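# Move red foam blocks from desks into the door tote

## Task

Collect each red foam block sitting on any desk in the room and place it inside the tote near the door, fully within the rim with no part overhanging. The tote must end up holding only those blocks, with nothing else in it or resting on it. Add nothing new to the floor, and keep the cartons standing upright on their desks. The robot must not tip over or finish leaning, or the task fails. A block counts only if it stays put without the robot supporting it. Finish by opening the gripper and backing the robot away.

## Robot and tools

ROBOT. A Hello Robot Stretch 3 with one arm. It has a two-wheel base (0.33 m long, 0.34 m wide) that drives forward or backward and turns in place but cannot slide sideways. Turns pivot about the point between the drive wheels, 0.05 m behind the front edge. A lift rides on a mast, and a telescoping arm reaches out to the robot's RIGHT, so to move the gripper forward you drive the base. Fully stowed, the in-place turn sweeps a 0.28 m radius. An unfolded, level wrist sticks out past that. head_camera and nav_camera ride on the head, which head_pan_rad and head_tilt_rad aim. wrist_camera is on the gripper. Loose objects may occasionally be nudged by an outside force.

FRAMES. Base frame: origin on the floor midway between the wheels, x forward, y left, z up. hand_pose is given in this frame, at the point where the closed fingertips meet. The odometry frame is the base frame at the start of the scene. Heading runs from -3.142 to 3.142 and is positive to the left.

execute_actions(actions). The argument is a list of actions run in order. An empty list just returns the current state and images. Each action holds "robot", "steps" (1 to 450 control steps at 30 per second, default 1) and optionally "until" (needs steps, and ends the action early). {"steps": n} alone just waits. "robot" is one of three things: a single command, a list of up to 8 commands and {"pause_s": s} waits (s at most 15) run one after another, or {"stop": true}, which brakes everything and clears the queue. A command may contain:
- base: exactly one key. translate_m is a relative drive in metres, forward positive, |d| at most 1. rotate_rad is a relative turn in radians, left (counter-clockwise) positive, |d| at most 3.2. Both are offsets from where the base is when that command begins.
- joints: absolute targets by name. lift_m is 0 to 1.1 m of height. arm_m is 0 to 0.52 m of extension. wrist_yaw_rad is -1.345 to 4.42, where 0 points along the arm, positive swings toward the front, and 3.0 folds over the base. wrist_pitch_rad is -1.57 to 0.451, where 0 is level and negative tips the fingers down. wrist_roll_rad is -2.911 to 2.911, where 0 has the fingers side by side. gripper_m is -0.089 to 0.179, larger meaning wider. The actual fingertip gap is 0.007 m less when nearly closed, 0.025 m less when fully open, and zero below 0.007. head_pan_rad is -3.953 to 1.73, where 0 faces forward, positive is left, and -1.57 looks along the arm. head_tilt_rad is -1.53 to 0.419, where negative looks down. Joints you leave out keep their targets.
- contact_limits: {"arm_m": effort%} from 1 to 100. It sets how hard the arm may push before it stops. It lasts until the next arm_m command.
A new command takes over at once, and any older queue is discarded. Any bad value rejects the whole call.

until. {"robot": {"status": "ended"}} waits until nothing reads moving and no queue is running. You can also compare fields, for example {"lift_m": [">", 0.3]} or {"base_status": ["!=", "moving"]}. Numbers compare as printed, so do not wait on "=" after a "done". {"any": {"status": "ended"}} fires when the first motion ends.

RESULTS. Each result is a snapshot plus one image per camera. base_status gives progress, e.g. (translate_m +0.12 of +0.30). The other lines are joint_goals, joint_status, measured_speeds, refusals, queue (idle, running, done, dropped, stopped) and queue_left. Status words: moving, done (reached tolerance; for the base, the wheels turned enough), off_target (came to rest short and may still be pushing), contact_stop (the lift or arm hit something and went slack), time_out, stopped, not_commanded, torque_fault (a wrist servo went limp for 10 s). robot.on_its_own appears when the robot has changed a goal itself, when a joint is slack or off, when a motor's effort at rest is abnormal, or when base_tilt has shifted 3 degrees or more. Lines starting "refused:" or "dropped:" explain failures, counting from 0. A queue continues only after "done", or after off_target for the base or gripper. Other sensor fields: lidar_m has 12 sectors of 30 degrees, starting straight ahead and going counter-clockwise, in a plane 0.17 m high; "-" means nothing seen. wrist_depth_mm and head_depth_mm are 7x7 grids of depth in mm. The head image arrives rotated sideways. motor_effort is in %, with the peak in brackets. base_tilt is in degrees. turned_by_wheels and turned_by_imu are also given. Odometry counts wheel slip as travel.

SPEED. Full base speed (0.30 m/s, 1.9 rad/s) needs lift_m < 0.30, arm_m < 0.03 and wrist_yaw_rad > 2.54. Otherwise the limits are 0.10 m/s and 0.63 rad/s.

GRIPPER. To grasp, command a value below the object's width. Smaller values squeeze harder, but the stall guard may ease off, so heavy items can slip. To release, go at least 0.02 above the value where contact began. Neither the reading nor "done" proves you are holding something, so check with the cameras.

SAFETY. Fold or unfold the wrist only with lift_m between 0.32 and 0.95, wrist_pitch_rad at -0.4 and roll near 0. Once folded, the lift may go down to 0.25. If wrist_yaw_rad is below -0.4, keep pitch at -0.5 or lower. Pushing against something solid with the gripper above about 0.45 m can tip the robot, and a second push after a contact_stop makes that worse. Do not drive while holding or pushing on a fixed object. If it snags or leans, reverse the last move in small steps, pull the gripper free, and lower the lift to about 0.2 if it stays tipped. Avoid drops, slams, hard pushes and long strain on the wrist.

zoom_image(camera, region). camera is head_camera, nav_camera or wrist_camera. region is [x0, y0, x1, y1] in pixels of that camera's latest image, with the origin at the top left and at most 504x504. Image sizes: head 896x504, nav 672x504 (fisheye), wrist 644x364.

finished_scene(scene). Pass the current scene's number. It cannot be undone. Before calling it, wait until all motion has ended, open the gripper, and move clear, since the outcome is judged after a short hold.

Each tool is called after "Request:" as a command line: name --argument value for each argument, lists and objects as JSON in quotes; but a table of rows of numbers goes row by row, as --pt "numbers of a row", without its own name.

## Session

Request:
execute_actions --actions '[]'

Scene clock: 0.00 s.
robot.base_odometry: x=+0.000 y=+0.000 heading=+0.000 (m, m, rad; robot's odometry frame)
robot.turned_by_wheels: +0.000 (rad since the last result)
robot.turned_by_imu: +0.000 (rad since the last result)
robot.base_tilt: forward=-0.2 right=+0.9 (deg)
robot.lidar_m: 1.77 1.61 1.33 1.70 2.20 2.18 2.41 1.87 1.73 2.53 1.99 1.87
robot.head_depth_mm: 2044 2526 2492 2541 2562 2552 2189 / 2032 2372 2370 2404 2393 2437 2214 / 2039 2144 2145 2175 2177 2175 2113 / 1936 1955 1957 1958 1970 1976 2001 / 1808 1782 1807 1819 1817 1835 1841 / 1689 1669 1697 1674 1687 1704 1702 / 1561 1556 1555 1579 1578 1580 1583
robot.base_status: not_commanded
robot.joint_positions: lift_m=+0.375 arm_m=+0.001 wrist_yaw_rad=+3.038 wrist_pitch_rad=-0.381 wrist_roll_rad=+0.013 gripper_m=+0.037 head_pan_rad=+0.014 head_tilt_rad=-0.021
robot.joint_goals: lift_m=+0.375 arm_m=+0.001 wrist_yaw_rad=+3.038 wrist_pitch_rad=-0.381 wrist_roll_rad=+0.013 gripper_m=+0.037 head_pan_rad=+0.014 head_tilt_rad=-0.021
robot.joint_status: lift_m=not_commanded arm_m=not_commanded wrist_yaw_rad=not_commanded wrist_pitch_rad=not_commanded wrist_roll_rad=not_commanded gripper_m=not_commanded head_pan_rad=not_commanded head_tilt_rad=not_commanded
robot.measured_speeds: translate_m=+0.000 rotate_rad=+0.000 lift_m=+0.000 arm_m=+0.000 wrist_yaw_rad=+0.000 wrist_pitch_rad=+0.000 wrist_roll_rad=+0.000 head_pan_rad=+0.000 head_tilt_rad=+0.000
robot: refusals=0 queue=idle queue_left=0
robot.motor_effort: left_wheel=+0 right_wheel=+0 lift_m=+31 arm_m=-1 wrist_yaw_rad=+0 wrist_pitch_rad=+6 wrist_roll_rad=+0 gripper_m=+0 head_pan_rad=+0 head_tilt_rad=+1 (%)
robot.hand_pose: x=+0.0025 y=+0.0815 z=+0.3962 quat_wxyz=(+0.171, +0.704, +0.097, +0.682) (m; robot's base frame)
robot.wrist_depth_mm: - - - - - - - / - - - - - - - / - - - - - - - / 934 918 895 909 894 869 856 / 744 737 - 735 743 718 719 / 619 616 - 604 589 601 603 / 535 529 - 547 517 521 517
pictures: head_camera (sideways: a quarter turn clockwise sets it upright), nav_camera (sideways: a quarter turn counterclockwise sets it upright), wrist_camera
Images, in order (width x height): head_camera 896x504, nav_camera 672x504, wrist_camera 644x364.

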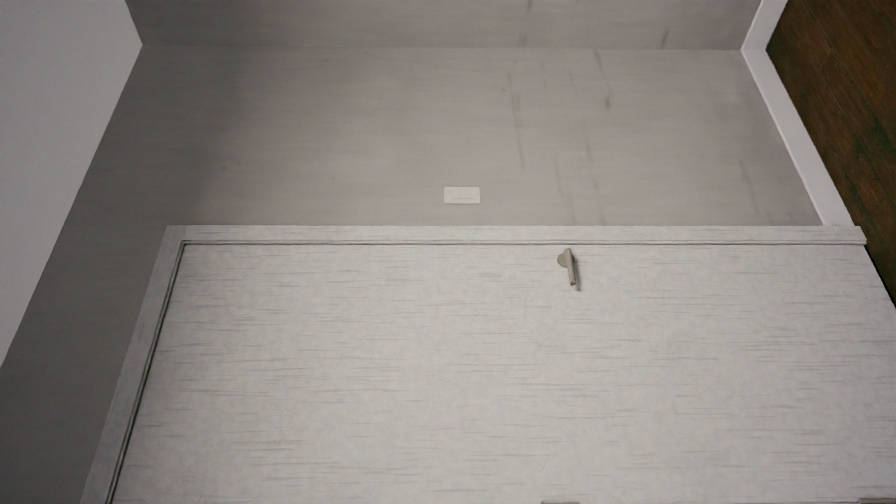

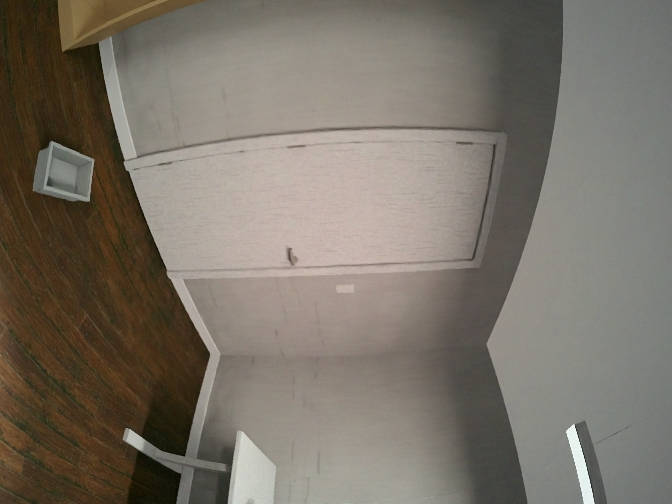

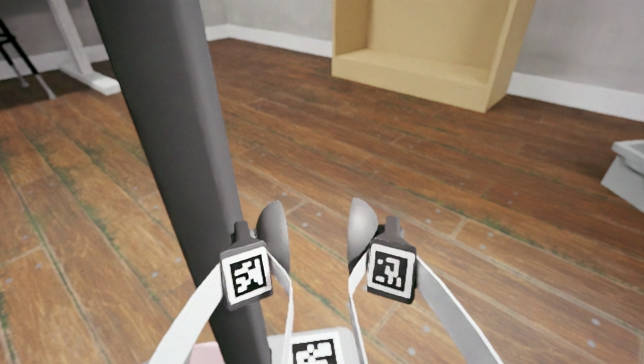

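Request:
execute_actions --actions '[{"robot":{"joints":{"head_pan_rad":0.7,"head_tilt_rad":-0.8}},"steps":100,"until":{"robot":{"status":"ended"}}}]'

Request:
execute_actions --actions '[{"robot":{"joints":{"head_pan_rad":-1.2,"head_tilt_rad":-0.5}},"steps":100,"until":{"robot":{"status":"ended"}}}]'

Request:
execute_actions --actions '[{"robot":{"joints":{"head_pan_rad":-3.0,"head_tilt_rad":-0.5}},"steps":100,"until":{"robot":{"status":"ended"}}}]'

Request:
execute_actions --actions '[{"robot":{"joints":{"head_pan_rad":1.7,"head_tilt_rad":-0.5}},"steps":150,"until":{"robot":{"status":"ended"}}}]'

Scene clock: 10.97 s.
robot.base_odometry: x=+0.000 y=+0.000 heading=+0.000 (m, m, rad; robot's odometry frame)
robot.turned_by_wheels: +0.000 (rad since the last result)
robot.turned_by_imu: +0.001 (rad since the last result)
robot.base_tilt: forward=-0.1 right=+0.9 (deg)
robot.lidar_m: 1.77 1.61 1.33 1.70 2.20 2.18 2.42 1.87 1.73 2.53 1.99 1.87
robot.head_depth_mm: 1396 1570 1831 1778 1509 1293 1141 / 1398 1602 1850 1754 1472 1294 1135 / 1401 1593 1868 1780 1471 1294 1144 / 1405 1593 1861 1800 1510 1308 1146 / 1404 1600 1818 1765 1518 1310 1145 / 1337 1446 1758 1768 1531 1311 1156 / 1346 1542 1806 1771 1534 1324 1173
robot.base_status: not_commanded
robot.joint_positions: lift_m=+0.375 arm_m=+0.001 wrist_yaw_rad=+3.038 wrist_pitch_rad=-0.381 wrist_roll_rad=+0.013 gripper_m=+0.037 head_pan_rad=+0.693 head_tilt_rad=-0.790
robot.joint_goals: lift_m=+0.375 arm_m=+0.001 wrist_yaw_rad=+3.038 wrist_pitch_rad=-0.381 wrist_roll_rad=+0.013 gripper_m=+0.037 head_pan_rad=+0.700 head_tilt_rad=-0.800
robot.joint_status: lift_m=not_commanded arm_m=not_commanded wrist_yaw_rad=not_commanded wrist_pitch_rad=not_commanded wrist_roll_rad=not_commanded gripper_m=not_commanded head_pan_rad=done head_tilt_rad=done
robot.measured_speeds: translate_m=+0.000 rotate_rad=+0.000 lift_m=+0.000 arm_m=+0.000 wrist_yaw_rad=+0.000 wrist_pitch_rad=+0.000 wrist_roll_rad=+0.000 head_pan_rad=+0.000 head_tilt_rad=+0.000
robot: refusals=0 queue=done queue_left=0
robot.motor_effort: left_wheel=-1(0) right_wheel=+0(1) lift_m=+31(31) arm_m=-1(0) wrist_yaw_rad=+0(0) wrist_pitch_rad=+6(6) wrist_roll_rad=+0(0) gripper_m=+1(1) head_pan_rad=+4(53) head_tilt_rad=-3(27) (%)
robot.hand_pose: x=+0.0025 y=+0.0815 z=+0.3962 quat_wxyz=(+0.171, +0.704, +0.097, +0.682) (m; robot's base frame)
robot.wrist_depth_mm: - - - - - - - / - - - - - - - / - - - - - - - / 930 912 902 892 895 883 845 / 745 735 - 729 735 727 721 / 614 615 - 607 591 597 602 / 529 527 - 553 521 520 514
pictures: head_camera (sideways: a quarter turn clockwise sets it upright), nav_camera (sideways: a quarter turn counterclockwise sets it upright), wrist_camera
camera_calibration (this result's frames):
head_camera: T_world_to_cam=[[-0.566752, -0.479458, -0.670009, 0.894686], [-0.665974, 0.745373, 0.0299506, -0.0304235], [0.485047, 0.463183, -0.741748, 0.9197], [0, 0, 0, 1]] pos_world=[0.0407063, 0.0256513, 1.28255]
nav_camera: T_world_to_cam=[[0.596642, 0.431624, 0.67655, -0.84001], [0.636308, -0.768152, -0.0710894, 0.136816], [0.489009, 0.472909, -0.732958, 0.90056], [0, 0, 0, 1]] pos_world=[-0.0262535, 0.0417812, 1.23811]
Images, in order (width x height): head_camera 896x504, nav_camera 672x504, wrist_camera 644x364.

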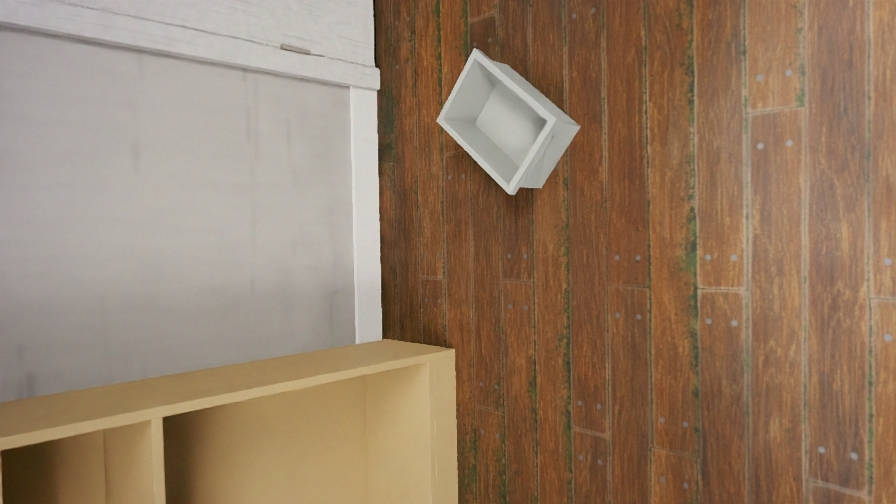

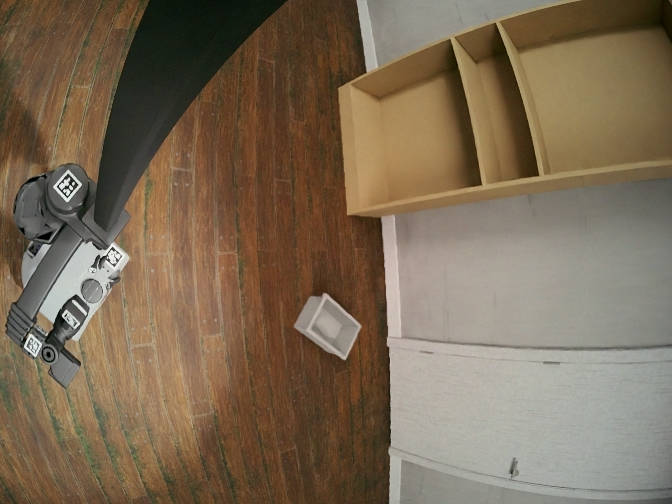

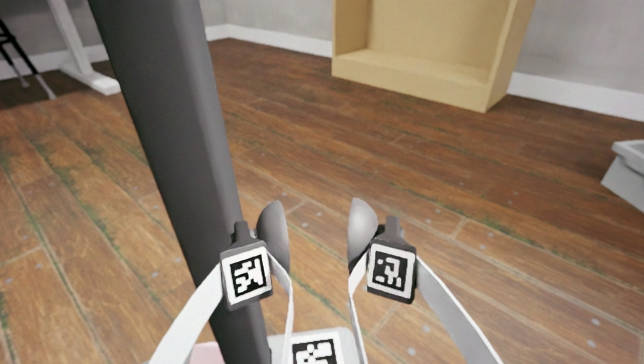

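Scene clock: 12.43 s.
robot.base_odometry: x=+0.000 y=+0.000 heading=+0.000 (m, m, rad; robot's odometry frame)
robot.turned_by_wheels: +0.000 (rad since the last result)
robot.turned_by_imu: +0.000 (rad since the last result)
robot.base_tilt: forward=-0.1 right=+1.0 (deg)
robot.lidar_m: 1.77 1.61 1.33 1.69 2.20 2.17 2.41 1.87 1.74 2.53 1.99 1.87
robot.head_depth_mm: 2199 2419 2687 2665 1942 1548 1302 / 2142 2321 2522 2614 1957 1565 1297 / 2073 2276 2050 2379 1947 1552 1298 / 1986 2171 1676 2540 1973 1570 1308 / 1953 2140 1621 2462 1973 1573 1312 / 1905 2041 1585 2440 2001 1573 1304 / 1868 1994 1534 2350 1985 1592 1316
robot.base_status: not_commanded
robot.joint_positions: lift_m=+0.375 arm_m=+0.001 wrist_yaw_rad=+3.038 wrist_pitch_rad=-0.381 wrist_roll_rad=+0.013 gripper_m=+0.037 head_pan_rad=-1.193 head_tilt_rad=-0.508
robot.joint_goals: lift_m=+0.375 arm_m=+0.001 wrist_yaw_rad=+3.038 wrist_pitch_rad=-0.381 wrist_roll_rad=+0.013 gripper_m=+0.037 head_pan_rad=-1.200 head_tilt_rad=-0.500
robot.joint_status: lift_m=not_commanded arm_m=not_commanded wrist_yaw_rad=not_commanded wrist_pitch_rad=not_commanded wrist_roll_rad=not_commanded gripper_m=not_commanded head_pan_rad=done head_tilt_rad=done
robot.measured_speeds: translate_m=+0.000 rotate_rad=+0.000 lift_m=+0.000 arm_m=+0.000 wrist_yaw_rad=+0.000 wrist_pitch_rad=+0.000 wrist_roll_rad=+0.000 head_pan_rad=+0.000 head_tilt_rad=+0.000
robot: refusals=0 queue=done queue_left=0
robot.motor_effort: left_wheel=+0(0) right_wheel=+0(1) lift_m=+32(31) arm_m=-1(1) wrist_yaw_rad=+0(0) wrist_pitch_rad=+6(6) wrist_roll_rad=+0(0) gripper_m=+0(0) head_pan_rad=-5(55) head_tilt_rad=+3(16) (%)
robot.hand_pose: x=+0.0025 y=+0.0815 z=+0.3962 quat_wxyz=(+0.171, +0.704, +0.097, +0.682) (m; robot's base frame)
robot.wrist_depth_mm: - - - - - - - / - - - - - - - / - - - - - - - / 924 904 919 912 902 897 839 / 737 734 - 718 737 717 721 / 622 613 - 609 591 598 600 / 531 531 - 546 522 520 518
pictures: head_camera (sideways: a quarter turn clockwise sets it upright), nav_camera (sideways: a quarter turn counterclockwise sets it upright), wrist_camera
camera_calibration (this result's frames):
head_camera: T_world_to_cam=[[-0.200797, 0.486753, -0.850149, 1.12726], [0.912378, 0.408924, 0.0186349, -0.0253286], [0.356717, -0.771915, -0.526213, 0.640114], [0, 0, 0, 1]] pos_world=[0.0211191, -0.0442237, 1.29564]
nav_camera: T_world_to_cam=[[0.145498, -0.498952, 0.854329, -1.06899], [-0.920083, -0.385679, -0.0685511, 0.143031], [0.3637, -0.776079, -0.515192, 0.618048], [0, 0, 0, 1]] pos_world=[0.0623519, 0.00144386, 1.24149]
wrist_camera: T_world_to_cam=[[0.987811, -0.154464, -0.0192336, 0.0176184], [-0.1012, -0.543419, -0.833339, 0.407735], [0.118269, 0.825128, -0.552427, 0.313895], [0, 0, 0, 1]] pos_world=[-0.0132647, -0.0347109, 0.513524]
Images, in order (width x height): head_camera 896x504, nav_camera 672x504, wrist_camera 644x364.

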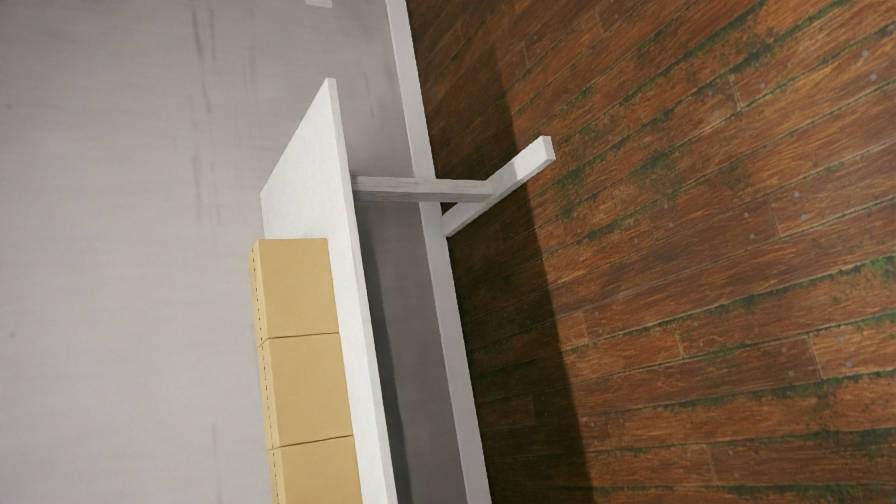

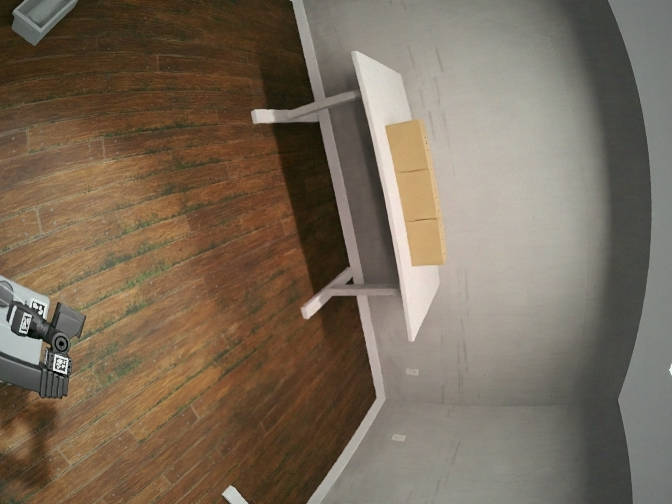

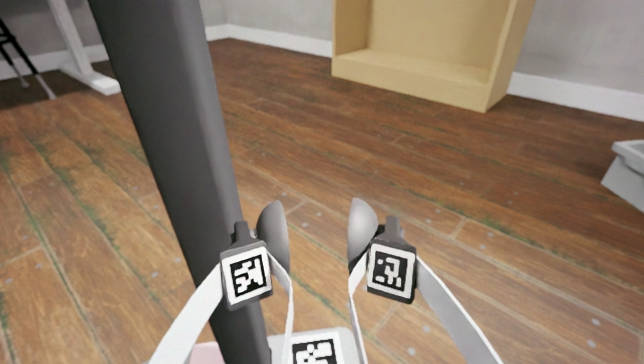

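Scene clock: 13.87 s.
robot.base_odometry: x=+0.000 y=+0.000 heading=+0.000 (m, m, rad; robot's odometry frame)
robot.turned_by_wheels: +0.000 (rad since the last result)
robot.turned_by_imu: +0.000 (rad since the last result)
robot.base_tilt: forward=-0.2 right=+0.9 (deg)
robot.lidar_m: 1.76 1.61 1.33 1.69 2.20 2.18 2.41 1.87 1.73 2.53 1.99 1.87
robot.head_depth_mm: 2599 2815 3120 2602 1944 1558 1314 / 2397 2611 2901 2642 1945 1568 1313 / 2266 2446 2681 2613 1976 1561 1311 / 2106 2261 2520 2645 1976 1575 1303 / 2027 2046 2283 2458 2001 1567 1307 / 1922 1458 2268 2426 1989 1577 1308 / 1822 1384 2113 2298 1997 1587 1312
robot.base_status: not_commanded
robot.joint_positions: lift_m=+0.375 arm_m=+0.001 wrist_yaw_rad=+3.038 wrist_pitch_rad=-0.381 wrist_roll_rad=+0.013 gripper_m=+0.037 head_pan_rad=-2.993 head_tilt_rad=-0.508
robot.joint_goals: lift_m=+0.375 arm_m=+0.001 wrist_yaw_rad=+3.038 wrist_pitch_rad=-0.381 wrist_roll_rad=+0.013 gripper_m=+0.037 head_pan_rad=-3.000 head_tilt_rad=-0.500
robot.joint_status: lift_m=not_commanded arm_m=not_commanded wrist_yaw_rad=not_commanded wrist_pitch_rad=not_commanded wrist_roll_rad=not_commanded gripper_m=not_commanded head_pan_rad=done head_tilt_rad=done
robot.measured_speeds: translate_m=+0.000 rotate_rad=+0.000 lift_m=+0.000 arm_m=+0.000 wrist_yaw_rad=+0.000 wrist_pitch_rad=+0.000 wrist_roll_rad=+0.000 head_pan_rad=+0.000 head_tilt_rad=+0.000
robot: refusals=0 queue=done queue_left=0
robot.motor_effort: left_wheel=-1(0) right_wheel=+0(0) lift_m=+32(32) arm_m=-2(1) wrist_yaw_rad=+0(1) wrist_pitch_rad=+6(6) wrist_roll_rad=+0(0) gripper_m=+0(0) head_pan_rad=-6(57) head_tilt_rad=+2(2) (%)
robot.hand_pose: x=+0.0025 y=+0.0815 z=+0.3962 quat_wxyz=(+0.171, +0.704, +0.097, +0.682) (m; robot's base frame)
robot.wrist_depth_mm: - - - - - - - / - - - - - - - / - - - - - - - / 904 915 917 900 885 888 844 / 730 727 - 731 739 719 706 / 614 619 - 601 589 604 603 / 533 526 - 548 521 515 520
pictures: head_camera (sideways: a quarter turn clockwise sets it upright), nav_camera (sideways: a quarter turn counterclockwise sets it upright), wrist_camera
camera_calibration (this result's frames):
head_camera: T_world_to_cam=[[0.519626, 0.0849535, -0.85016, 1.12288], [0.19094, -0.981425, 0.018634, -0.0209267], [-0.832785, -0.172012, -0.526195, 0.647347], [0, 0, 0, 1]] pos_world=[-0.0403796, -0.00457876, 1.29564]
nav_camera: T_world_to_cam=[[-0.518943, -0.0283289, 0.85434, -1.06495], [-0.166553, 0.983647, -0.0685507, 0.138434], [-0.838426, -0.177866, -0.515174, 0.625358], [0, 0, 0, 1]] pos_world=[-0.00527547, -0.0551091, 1.24149]
wrist_camera: T_world_to_cam=[[0.987811, -0.154464, -0.0192337, 0.0176184], [-0.1012, -0.543419, -0.833339, 0.407735], [0.118269, 0.825128, -0.552427, 0.313894], [0, 0, 0, 1]] pos_world=[-0.0132647, -0.0347109, 0.513524]
Images, in order (width x height): head_camera 896x504, nav_camera 672x504, wrist_camera 644x364.

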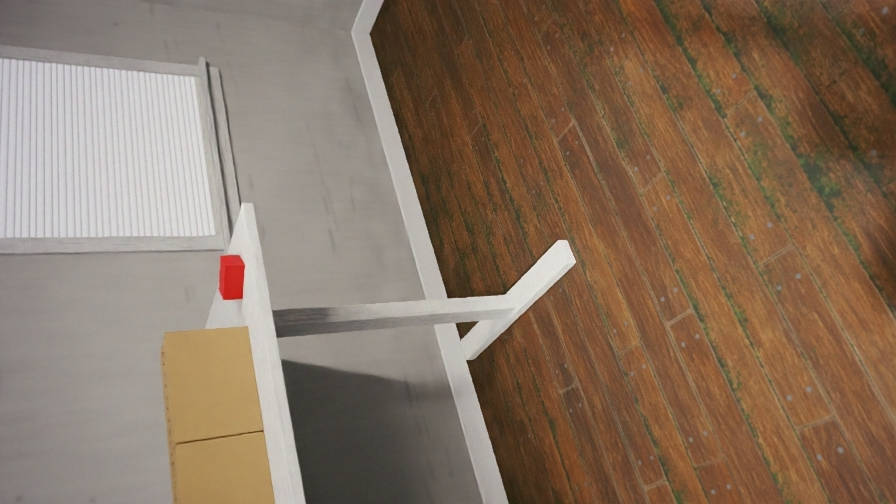

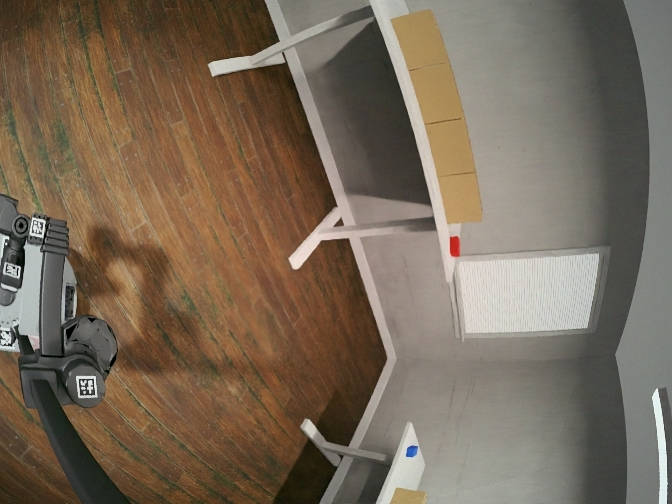

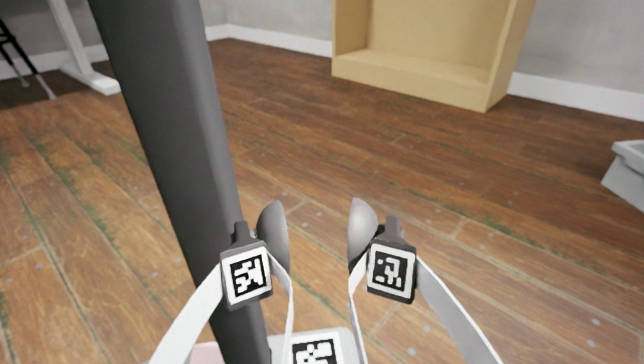

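Scene clock: 16.57 s.
robot.base_odometry: x=+0.000 y=+0.000 heading=+0.000 (m, m, rad; robot's odometry frame)
robot.turned_by_wheels: +0.000 (rad since the last result)
robot.turned_by_imu: +0.000 (rad since the last result)
robot.base_tilt: forward=+0.0 right=+0.9 (deg)
robot.lidar_m: 1.77 1.61 1.33 1.69 2.21 2.18 2.41 1.87 1.73 2.54 1.99 1.87
robot.head_depth_mm: 1768 1872 1728 1861 1858 1548 1287 / 1990 2101 2284 2386 1951 1552 1306 / 2242 2406 2634 2616 1948 1555 1299 / 2480 2715 2893 2610 1981 1580 1310 / 2359 2530 2771 2683 1998 1569 1320 / 2232 2412 2632 2723 2022 1613 - / 2152 2328 2452 - - - -
robot.base_status: not_commanded
robot.joint_positions: lift_m=+0.375 arm_m=+0.001 wrist_yaw_rad=+3.038 wrist_pitch_rad=-0.381 wrist_roll_rad=+0.013 gripper_m=+0.037 head_pan_rad=+1.693 head_tilt_rad=-0.508
robot.joint_goals: lift_m=+0.375 arm_m=+0.001 wrist_yaw_rad=+3.038 wrist_pitch_rad=-0.381 wrist_roll_rad=+0.013 gripper_m=+0.037 head_pan_rad=+1.700 head_tilt_rad=-0.500
robot.joint_status: lift_m=not_commanded arm_m=not_commanded wrist_yaw_rad=not_commanded wrist_pitch_rad=not_commanded wrist_roll_rad=not_commanded gripper_m=not_commanded head_pan_rad=done head_tilt_rad=done
robot.measured_speeds: translate_m=+0.000 rotate_rad=+0.000 lift_m=+0.000 arm_m=+0.000 wrist_yaw_rad=+0.000 wrist_pitch_rad=+0.000 wrist_roll_rad=+0.000 head_pan_rad=+0.000 head_tilt_rad=+0.000
robot: refusals=0 queue=done queue_left=0
robot.motor_effort: left_wheel=-1(1) right_wheel=+1(1) lift_m=+31(31) arm_m=-1(1) wrist_yaw_rad=-1(0) wrist_pitch_rad=+6(5) wrist_roll_rad=+0(0) gripper_m=+0(0) head_pan_rad=+5(56) head_tilt_rad=+2(1) (%)
robot.hand_pose: x=+0.0025 y=+0.0815 z=+0.3962 quat_wxyz=(+0.171, +0.704, +0.097, +0.682) (m; robot's base frame)
robot.wrist_depth_mm: - - - - - - - / - - - - - - - / - - - - - - - / 912 911 901 904 876 877 831 / 733 741 - 728 736 718 710 / 609 612 - 604 595 610 592 / 531 528 - 549 516 516 516
pictures: head_camera (sideways: a quarter turn clockwise sets it upright), nav_camera (sideways: a quarter turn counterclockwise sets it upright), wrist_camera
camera_calibration (this result's frames):
head_camera: T_world_to_cam=[[0.0709466, -0.521571, -0.850253, 1.12573], [-0.986199, -0.164512, 0.0186263, -0.0137361], [-0.149592, 0.837197, -0.526045, 0.642983], [0, 0, 0, 1]] pos_world=[0.00277128, 0.046587, 1.29565]
nav_camera: T_world_to_cam=[[-0.0143608, 0.519366, 0.854431, -1.06815], [0.987764, 0.140083, -0.0685473, 0.131388], [-0.155292, 0.842992, -0.515023, 0.620993], [0, 0, 0, 1]] pos_world=[-0.0486849, 0.0128623, 1.24149]
Images, in order (width x height): head_camera 896x504, nav_camera 672x504, wrist_camera 644x364.

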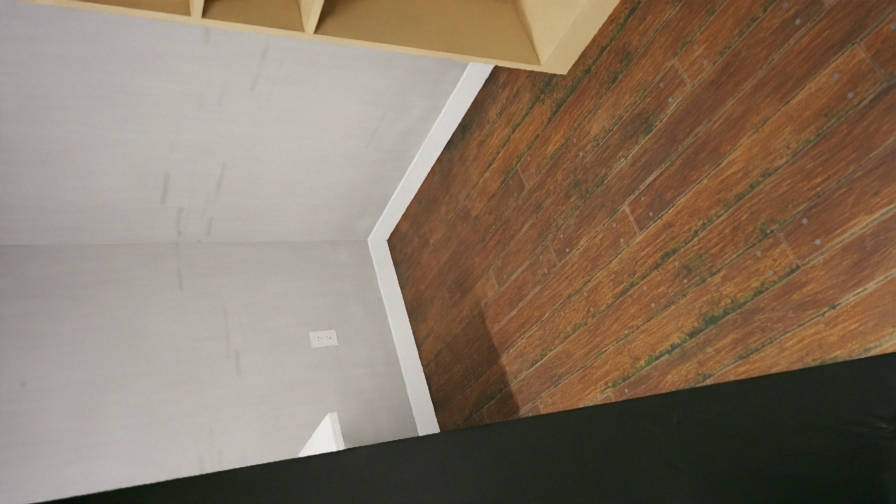

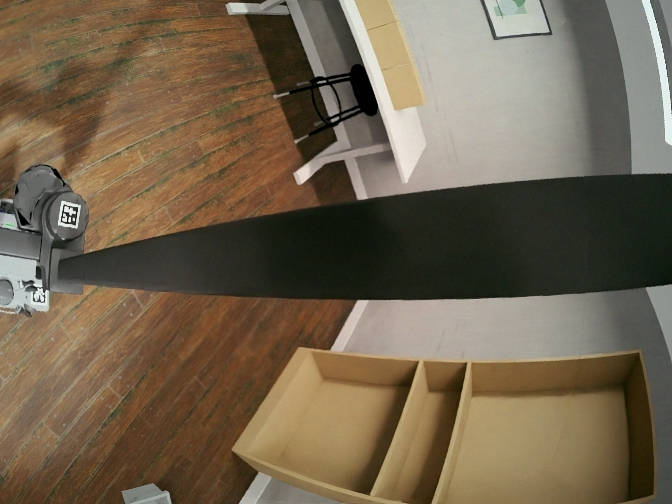

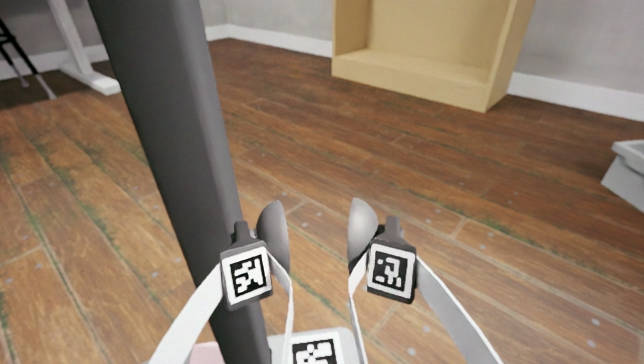

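Request:
execute_actions --actions '[{"robot":[{"joints":{"lift_m":0.27,"head_pan_rad":-2.2,"head_tilt_rad":-0.5}},{"base":{"translate_m":-1.0}},{"base":{"translate_m":-0.22}},{"base":{"rotate_rad":-0.96}},{"joints":{"lift_m":0.9,"head_pan_rad":-1.57,"head_tilt_rad":-0.55}}],"steps":450,"until":{"robot":{"status":"ended"}}},{"steps":300,"until":{"robot":{"status":"ended"}}}]'

Scene clock: 85.70 s.
robot.base_odometry: x=-1.220 y=+0.000 heading=-0.960 (m, m, rad; robot's odometry frame)
robot.turned_by_wheels: -0.960 (rad since the last result)
robot.turned_by_imu: -0.965 (rad since the last result)
robot.base_tilt: forward=+0.0 right=+0.9 (deg)
robot.lidar_m: 3.08 2.95 2.72 2.24 2.58 1.33 1.22 1.73 1.33 0.78 1.26 1.44
robot.head_depth_mm: 1060 1159 1279 1441 1615 1560 - / 1049 1153 1269 1410 1619 1508 - / 1050 1143 1251 662 564 1517 - / 1034 1129 973 608 566 1448 - / 1025 1118 976 613 547 1498 - / 1018 1117 988 645 550 1535 1285 / 1014 1105 552 589 550 1541 1283
robot.base_status: done (rotate_rad -0.9599 of -0.9600)
robot.joint_positions: lift_m=+0.900 arm_m=+0.001 wrist_yaw_rad=+3.038 wrist_pitch_rad=-0.382 wrist_roll_rad=+0.013 gripper_m=+0.037 head_pan_rad=-1.577 head_tilt_rad=-0.543
robot.joint_goals: lift_m=+0.900 arm_m=+0.001 wrist_yaw_rad=+3.038 wrist_pitch_rad=-0.382 wrist_roll_rad=+0.013 gripper_m=+0.037 head_pan_rad=-1.570 head_tilt_rad=-0.550
robot.joint_status: lift_m=done arm_m=not_commanded wrist_yaw_rad=not_commanded wrist_pitch_rad=not_commanded wrist_roll_rad=not_commanded gripper_m=not_commanded head_pan_rad=done head_tilt_rad=done
robot.measured_speeds: translate_m=+0.000 rotate_rad=+0.000 lift_m=+0.000 arm_m=+0.000 wrist_yaw_rad=+0.000 wrist_pitch_rad=+0.000 wrist_roll_rad=+0.000 head_pan_rad=+0.000 head_tilt_rad=+0.000
robot: refusals=0 queue=done queue_left=0
robot.motor_effort: left_wheel=+4(15) right_wheel=-4(9) lift_m=+38(39) arm_m=-1(1) wrist_yaw_rad=+0(0) wrist_pitch_rad=+6(6) wrist_roll_rad=+0(0) gripper_m=+0(1) head_pan_rad=+5(59) head_tilt_rad=-2(6) (%)
robot.hand_pose: x=+0.0025 y=+0.0814 z=+0.9205 quat_wxyz=(+0.171, +0.704, +0.097, +0.682) (m; robot's base frame)
robot.wrist_depth_mm: - - - - - - - / - - - - - - - / - - - - - - - / - - - - - - - / - - - - - - - / - - - - - - - / - - - - - - -
pictures: head_camera (sideways: a quarter turn clockwise sets it upright), nav_camera (sideways: a quarter turn counterclockwise sets it upright), wrist_camera
camera_calibration (this result's frames):
head_camera: T_world_to_cam=[[-0.00343359, 0.556316, -0.830964, 1.10104], [0.999139, 0.0362752, 0.0201571, -0.0278388], [0.0413571, -0.830178, -0.555962, 0.680742], [0, 0, 0, 1]] pos_world=[0.00344177, -0.0463774, 1.29395]
nav_camera: T_world_to_cam=[[-0.0524059, -0.547043, 0.835462, -1.04318], [-0.997554, -0.0100837, -0.0691759, 0.144314], [0.0462668, -0.837044, -0.545176, 0.658996], [0, 0, 0, 1]] pos_world=[0.0588025, -0.0176021, 1.24079]
wrist_camera: T_world_to_cam=[[0.987809, -0.15448, -0.0191908, 0.0276588], [-0.101273, -0.544112, -0.832878, 0.844257], [0.118221, 0.824669, -0.553123, 0.604318], [0, 0, 0, 1]] pos_world=[-0.0132647, -0.0347194, 1.03796]
Images, in order (width x height): head_camera 896x504, nav_camera 672x504, wrist_camera 644x364.

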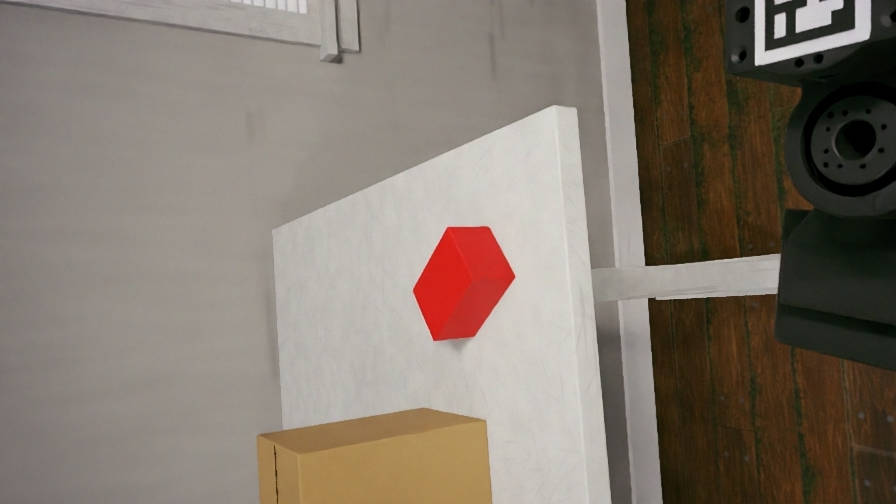

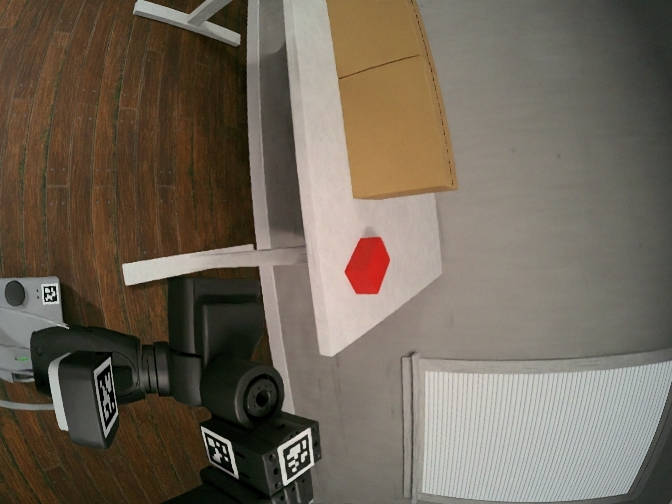

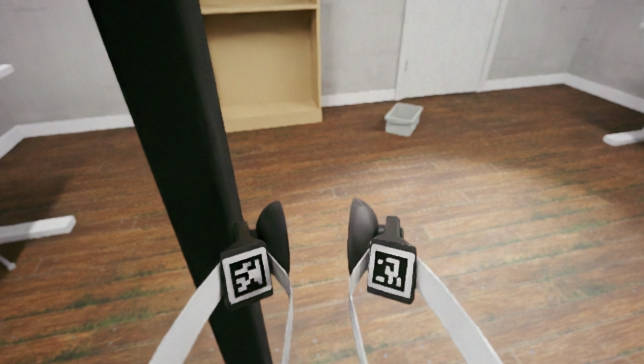

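Request:
execute_actions --actions '[{"robot":[{"joints":{"wrist_yaw_rad":1.6}},{"joints":{"lift_m":1.08}},{"joints":{"wrist_yaw_rad":0.785,"wrist_pitch_rad":-0.5,"wrist_roll_rad":0,"gripper_m":0.15}}],"steps":450,"until":{"robot":{"status":"ended"}}}]'

Scene clock: 102.07 s.
robot.base_odometry: x=-1.220 y=+0.000 heading=-0.960 (m, m, rad; robot's odometry frame)
robot.turned_by_wheels: +0.000 (rad since the last result)
robot.turned_by_imu: +0.001 (rad since the last result)
robot.base_tilt: forward=-0.1 right=+0.9 (deg)
robot.lidar_m: 3.09 2.95 2.72 2.24 2.58 1.33 1.22 1.74 1.33 0.78 1.26 1.44
robot.head_depth_mm: 1056 - - - - - 1242 / 1050 - - - - - 1268 / 1045 - - - - - 1251 / 1036 1131 971 637 - - 1225 / 1029 1130 1053 - - - 1288 / 1022 1115 1137 - 549 1472 1286 / 1017 1106 547 - 551 1464 1285
robot.base_status: done (rotate_rad -0.9599 of -0.9600)
robot.joint_positions: lift_m=+1.080 arm_m=+0.001 wrist_yaw_rad=+0.787 wrist_pitch_rad=-0.512 wrist_roll_rad=+0.006 gripper_m=+0.150 head_pan_rad=-1.577 head_tilt_rad=-0.543
robot.joint_goals: lift_m=+1.080 arm_m=+0.001 wrist_yaw_rad=+0.785 wrist_pitch_rad=-0.500 wrist_roll_rad=+0.000 gripper_m=+0.150 head_pan_rad=-1.570 head_tilt_rad=-0.550
robot.joint_status: lift_m=done arm_m=not_commanded wrist_yaw_rad=done wrist_pitch_rad=done wrist_roll_rad=done gripper_m=done head_pan_rad=done head_tilt_rad=done
robot.measured_speeds: translate_m=+0.000 rotate_rad=+0.000 lift_m=+0.000 arm_m=+0.000 wrist_yaw_rad=+0.000 wrist_pitch_rad=+0.000 wrist_roll_rad=+0.000 head_pan_rad=+0.000 head_tilt_rad=+0.000
robot: refusals=0 queue=done queue_left=0
robot.motor_effort: left_wheel=+4(3) right_wheel=-4(2) lift_m=+38(39) arm_m=-1(2) wrist_yaw_rad=-2(3) wrist_pitch_rad=+5(6) wrist_roll_rad=-2(5) gripper_m=+1(83) head_pan_rad=+4(5) head_tilt_rad=-3(2) (%)
robot.hand_pose: x=+0.1283 y=-0.2957 z=+1.0719 quat_wxyz=(+0.699, +0.428, -0.565, +0.095) (m; robot's base frame)
robot.wrist_depth_mm: 818 667 503 400 333 702 720 / - 615 547 449 370 546 585 / - - 471 449 412 447 455 / - - - 383 370 344 323 / - - - - 330 312 304 / - - - - - - 270 / - - - - - - 250
pictures: head_camera (sideways: a quarter turn clockwise sets it upright), nav_camera (sideways: a quarter turn counterclockwise sets it upright), wrist_camera
camera_calibration (this result's frames):
head_camera: T_world_to_cam=[[-0.00343677, 0.556317, -0.830963, 1.10104], [0.999138, 0.0362809, 0.0201572, -0.0278388], [0.0413619, -0.830178, -0.555963, 0.680743], [0, 0, 0, 1]] pos_world=[0.00344204, -0.0463774, 1.29395]
nav_camera: T_world_to_cam=[[-0.0524027, -0.547044, 0.835462, -1.04318], [-0.997553, -0.0100893, -0.0691759, 0.144314], [0.0462716, -0.837043, -0.545177, 0.658997], [0, 0, 0, 1]] pos_world=[0.0588026, -0.0176017, 1.24079]
wrist_camera: T_world_to_cam=[[-0.740554, -0.671968, -0.00612296, -0.0972242], [-0.437455, 0.488981, -0.754673, 1.04267], [0.51011, -0.556198, -0.656073, 0.635908], [0, 0, 0, 1]] pos_world=[0.0597389, -0.221488, 1.20348]
Images, in order (width x height): head_camera 896x504, nav_camera 672x504, wrist_camera 644x364.

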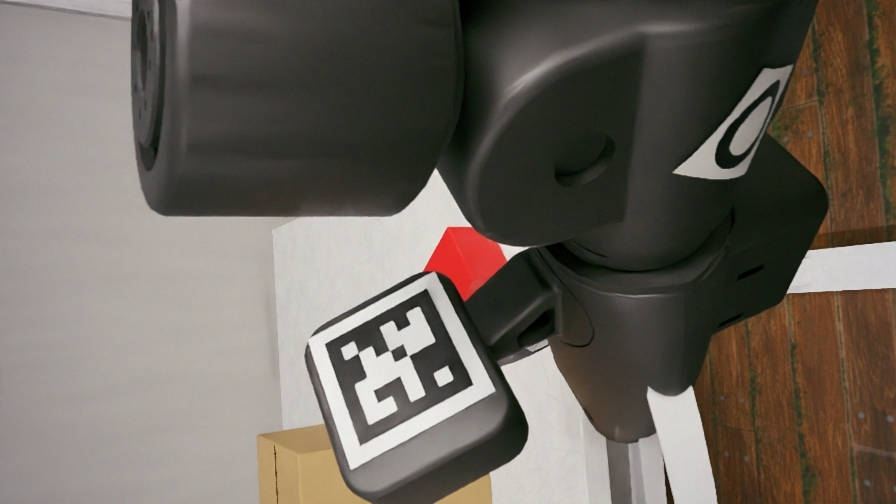

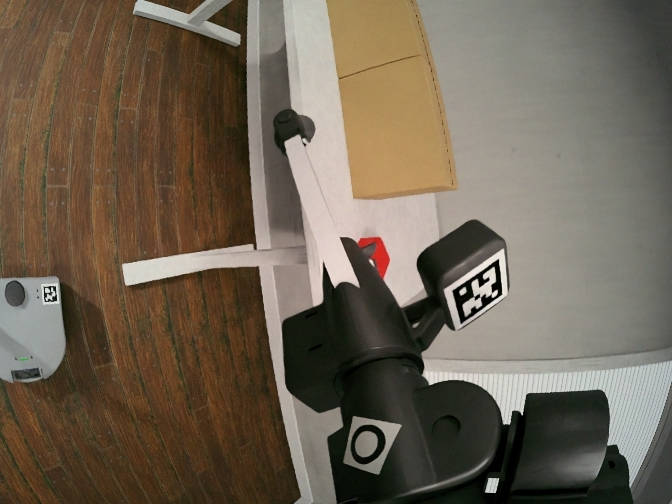

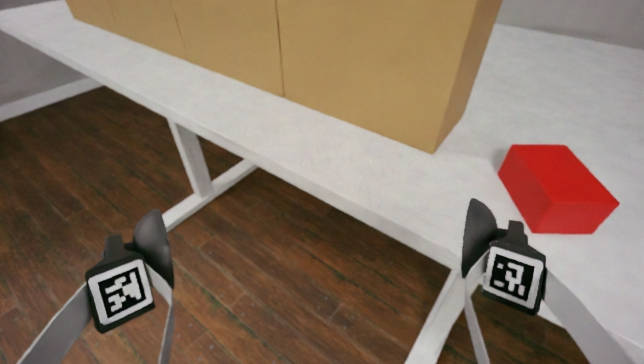

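Request:
execute_actions --actions '[{"robot":{"base":{"translate_m":-0.073},"joints":{"arm_m":0.25}},"steps":450,"until":{"robot":{"status":"ended"}}},{"robot":{"joints":{"lift_m":1.02}},"steps":450,"until":{"robot":{"status":"ended"}}}]'

Scene clock: 112.83 s.
robot.base_odometry: x=-1.262 y=+0.060 heading=-0.960 (m, m, rad; robot's odometry frame)
robot.turned_by_wheels: +0.000 (rad since the last result)
robot.turned_by_imu: +0.001 (rad since the last result)
robot.base_tilt: forward=-0.1 right=+0.9 (deg)
robot.lidar_m: 2.71 3.01 2.70 2.23 2.57 1.27 1.15 1.67 1.34 0.79 1.27 1.51
robot.head_depth_mm: 1047 1107 1309 1442 1642 1521 1275 / 1058 - - 1447 1606 1523 1278 / 1042 1121 - 1468 1613 1522 1278 / 1040 1131 1222 610 565 1534 1277 / 1037 1134 888 588 566 1412 1245 / 1022 1128 988 618 569 1538 1287 / 1018 1112 990 674 551 1526 1291
robot.base_status: done (translate_m -0.0730 of -0.0730)
robot.joint_positions: lift_m=+1.020 arm_m=+0.250 wrist_yaw_rad=+0.785 wrist_pitch_rad=-0.513 wrist_roll_rad=+0.006 gripper_m=+0.150 head_pan_rad=-1.577 head_tilt_rad=-0.544
robot.joint_goals: lift_m=+1.020 arm_m=+0.250 wrist_yaw_rad=+0.785 wrist_pitch_rad=-0.500 wrist_roll_rad=+0.000 gripper_m=+0.150 head_pan_rad=-1.570 head_tilt_rad=-0.550
robot.joint_status: lift_m=done arm_m=done wrist_yaw_rad=done wrist_pitch_rad=done wrist_roll_rad=done gripper_m=done head_pan_rad=done head_tilt_rad=done
robot.measured_speeds: translate_m=+0.000 rotate_rad=+0.000 lift_m=+0.000 arm_m=+0.000 wrist_yaw_rad=+0.000 wrist_pitch_rad=+0.000 wrist_roll_rad=+0.000 head_pan_rad=+0.000 head_tilt_rad=+0.000
robot: refusals=0 queue=done queue_left=0
robot.motor_effort: left_wheel=+3(6) right_wheel=-3(8) lift_m=+25(38) arm_m=+4(3) wrist_yaw_rad=+0(2) wrist_pitch_rad=+5(5) wrist_roll_rad=-2(2) gripper_m=+1(0) head_pan_rad=+5(5) head_tilt_rad=-2(3) (%)
robot.hand_pose: x=+0.1279 y=-0.5443 z=+1.0122 quat_wxyz=(+0.699, +0.428, -0.565, +0.094) (m; robot's base frame)
robot.wrist_depth_mm: 291 202 209 561 602 610 557 / 394 244 227 410 433 440 466 / 340 306 250 327 338 341 372 / 279 280 270 279 279 278 301 / 236 244 236 179 230 244 682 / - - 205 155 194 - 766 / - 181 181 160 173 181 837
pictures: head_camera (sideways: a quarter turn clockwise sets it upright), nav_camera (sideways: a quarter turn counterclockwise sets it upright), wrist_camera
camera_calibration (this result's frames):
head_camera: T_world_to_cam=[[-0.00350574, 0.556615, -0.830763, 1.10078], [0.999134, 0.0364009, 0.0201725, -0.0278587], [0.0414688, -0.829972, -0.556261, 0.681131], [0, 0, 0, 1]] pos_world=[0.00344796, -0.0463748, 1.29393]
nav_camera: T_world_to_cam=[[-0.0523349, -0.547351, 0.835265, -1.04292], [-0.997552, -0.0101915, -0.0691818, 0.144322], [0.0463793, -0.836841, -0.545478, 0.659387], [0, 0, 0, 1]] pos_world=[0.0588049, -0.0175731, 1.24078]
wrist_camera: T_world_to_cam=[[-0.741761, -0.670637, -0.0060692, -0.264077], [-0.437156, 0.490341, -0.753963, 1.11899], [0.508611, -0.556607, -0.656889, 0.459481], [0, 0, 0, 1]] pos_world=[0.0595924, -0.470035, 1.1439]
Images, in order (width x height): head_camera 896x504, nav_camera 672x504, wrist_camera 644x364.

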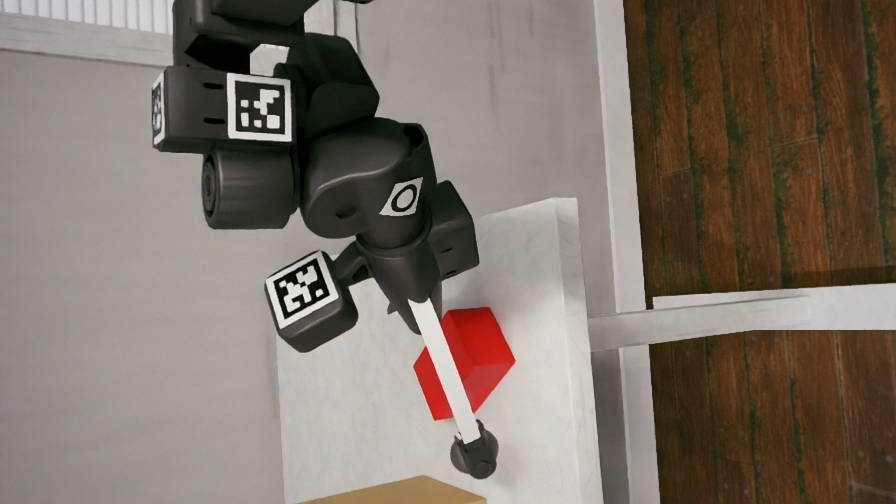

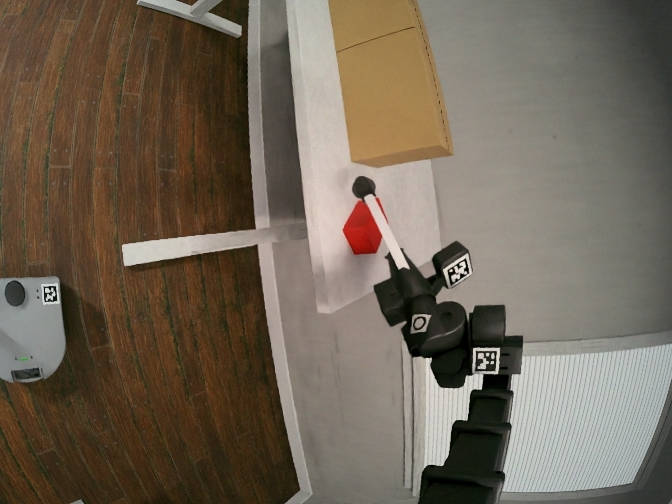

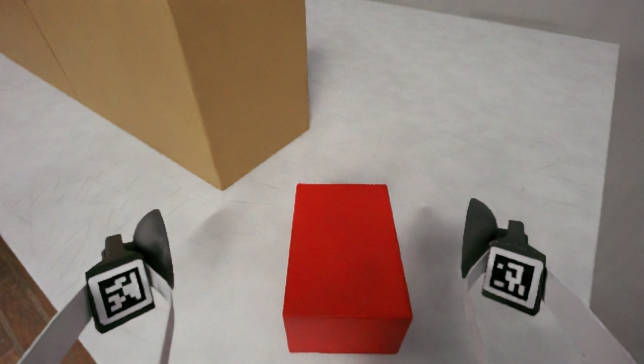

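Request:
execute_actions --actions '[{"robot":[{"base":{"translate_m":0.015},"joints":{"arm_m":0.29}},{"joints":{"lift_m":0.94}},{"joints":{"gripper_m":0.02}},{"pause_s":0.7},{"joints":{"lift_m":1.05}}],"steps":450,"until":{"robot":{"status":"ended"}}}]'

Scene clock: 122.17 s.
robot.base_odometry: x=-1.253 y=+0.047 heading=-0.960 (m, m, rad; robot's odometry frame)
robot.turned_by_wheels: +0.000 (rad since the last result)
robot.turned_by_imu: -0.008 (rad since the last result)
robot.base_tilt: forward=-0.1 right=+0.9 (deg)
robot.lidar_m: 2.69 3.00 2.72 2.23 2.57 1.28 1.16 1.67 1.34 0.79 1.27 1.50
robot.head_depth_mm: 1053 1165 - 1483 1652 1508 1269 / 1061 1160 - 1455 1635 1509 1265 / 1052 1148 - 1466 1608 1517 1268 / 1045 1143 1218 - 567 1533 1280 / 1037 1127 1049 603 566 1414 1252 / 1024 1120 984 659 552 1530 1288 / 1018 1116 992 654 551 1548 1287
robot.base_status: done (translate_m +0.0150 of +0.0150)
robot.joint_positions: lift_m=+0.969 arm_m=+0.290 wrist_yaw_rad=+0.792 wrist_pitch_rad=-0.476 wrist_roll_rad=+0.006 gripper_m=+0.150 head_pan_rad=-1.577 head_tilt_rad=-0.544
robot.joint_goals: lift_m=+0.970 arm_m=+0.290 wrist_yaw_rad=+0.785 wrist_pitch_rad=-0.500 wrist_roll_rad=+0.000 gripper_m=+0.150 head_pan_rad=-1.570 head_tilt_rad=-0.550
robot.joint_status: lift_m=contact_stop arm_m=done wrist_yaw_rad=done wrist_pitch_rad=done wrist_roll_rad=done gripper_m=done head_pan_rad=done head_tilt_rad=done
robot.measured_speeds: translate_m=+0.000 rotate_rad=+0.002 lift_m=-0.015 arm_m=+0.000 wrist_yaw_rad=+0.140 wrist_pitch_rad=+0.264 wrist_roll_rad=+0.000 head_pan_rad=+0.000 head_tilt_rad=-0.024
robot: refusals=0 queue=dropped queue_left=0
robot.on_its_own: lift_m is slack since a contact_stop, until your next command for it (your +0.940 is given up)
robot.motor_effort: left_wheel=-1(10) right_wheel=+1(7) lift_m=+32(32) arm_m=+4(3) wrist_yaw_rad=-10(10) wrist_pitch_rad=-14(14) wrist_roll_rad=-2(2) gripper_m=-2(2) head_pan_rad=+4(5) head_tilt_rad=-3(2) (%)
robot.hand_pose: x=+0.1327 y=-0.5870 z=+0.9694 quat_wxyz=(+0.697, +0.419, -0.571, +0.110) (m; robot's base frame)
robot.wrist_depth_mm: 168 159 202 542 541 533 512 / 221 172 216 365 364 366 365 / 265 195 234 275 274 275 273 / 222 214 220 151 221 221 222 / 187 192 174 127 185 191 185 / 164 160 112 109 155 - 158 / - 140 95 95 136 140 139
pictures: head_camera (sideways: a quarter turn clockwise sets it upright), nav_camera (sideways: a quarter turn counterclockwise sets it upright), wrist_camera
dropped: robot: command 1 of its queue: lift_m: contact_stop
camera_calibration (this result's frames):
head_camera: T_world_to_cam=[[-0.00358017, 0.557363, -0.830261, 1.10012], [0.999128, 0.0365244, 0.0202109, -0.0279086], [0.0415896, -0.829465, -0.557008, 0.682101], [0, 0, 0, 1]] pos_world=[0.00345458, -0.046368, 1.29389]
nav_camera: T_world_to_cam=[[-0.0522619, -0.54811, 0.834772, -1.04228], [-0.99755, -0.0102707, -0.0691965, 0.144341], [0.046501, -0.836343, -0.546231, 0.660366], [0, 0, 0, 1]] pos_world=[0.0588078, -0.0175106, 1.24077]
wrist_camera: T_world_to_cam=[[-0.737098, -0.675737, -0.008139, -0.291037], [-0.420149, 0.467668, -0.777665, 1.11709], [0.529303, -0.569795, -0.628627, 0.367252], [0, 0, 0, 1]] pos_world=[0.0604331, -0.509832, 1.09722]
Images, in order (width x height): head_camera 896x504, nav_camera 672x504, wrist_camera 644x364.

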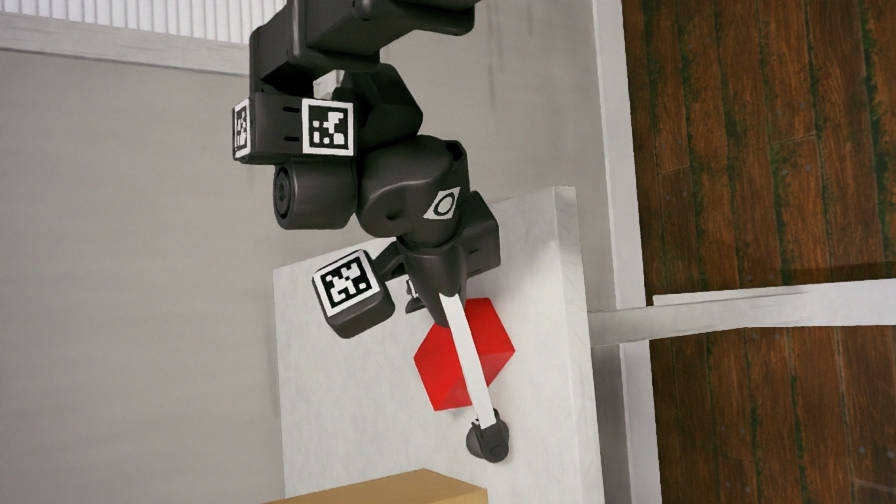

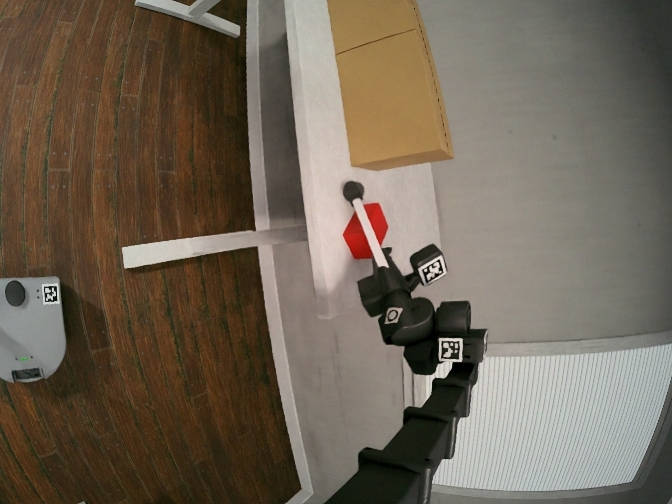

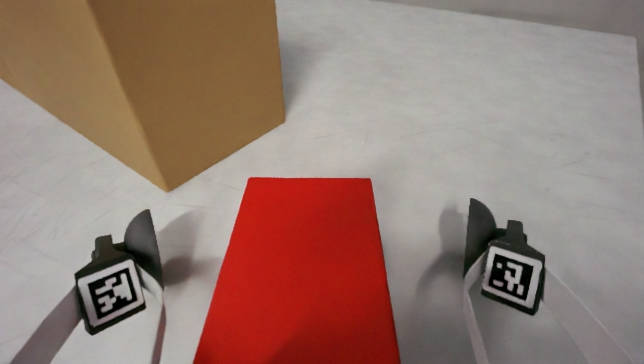

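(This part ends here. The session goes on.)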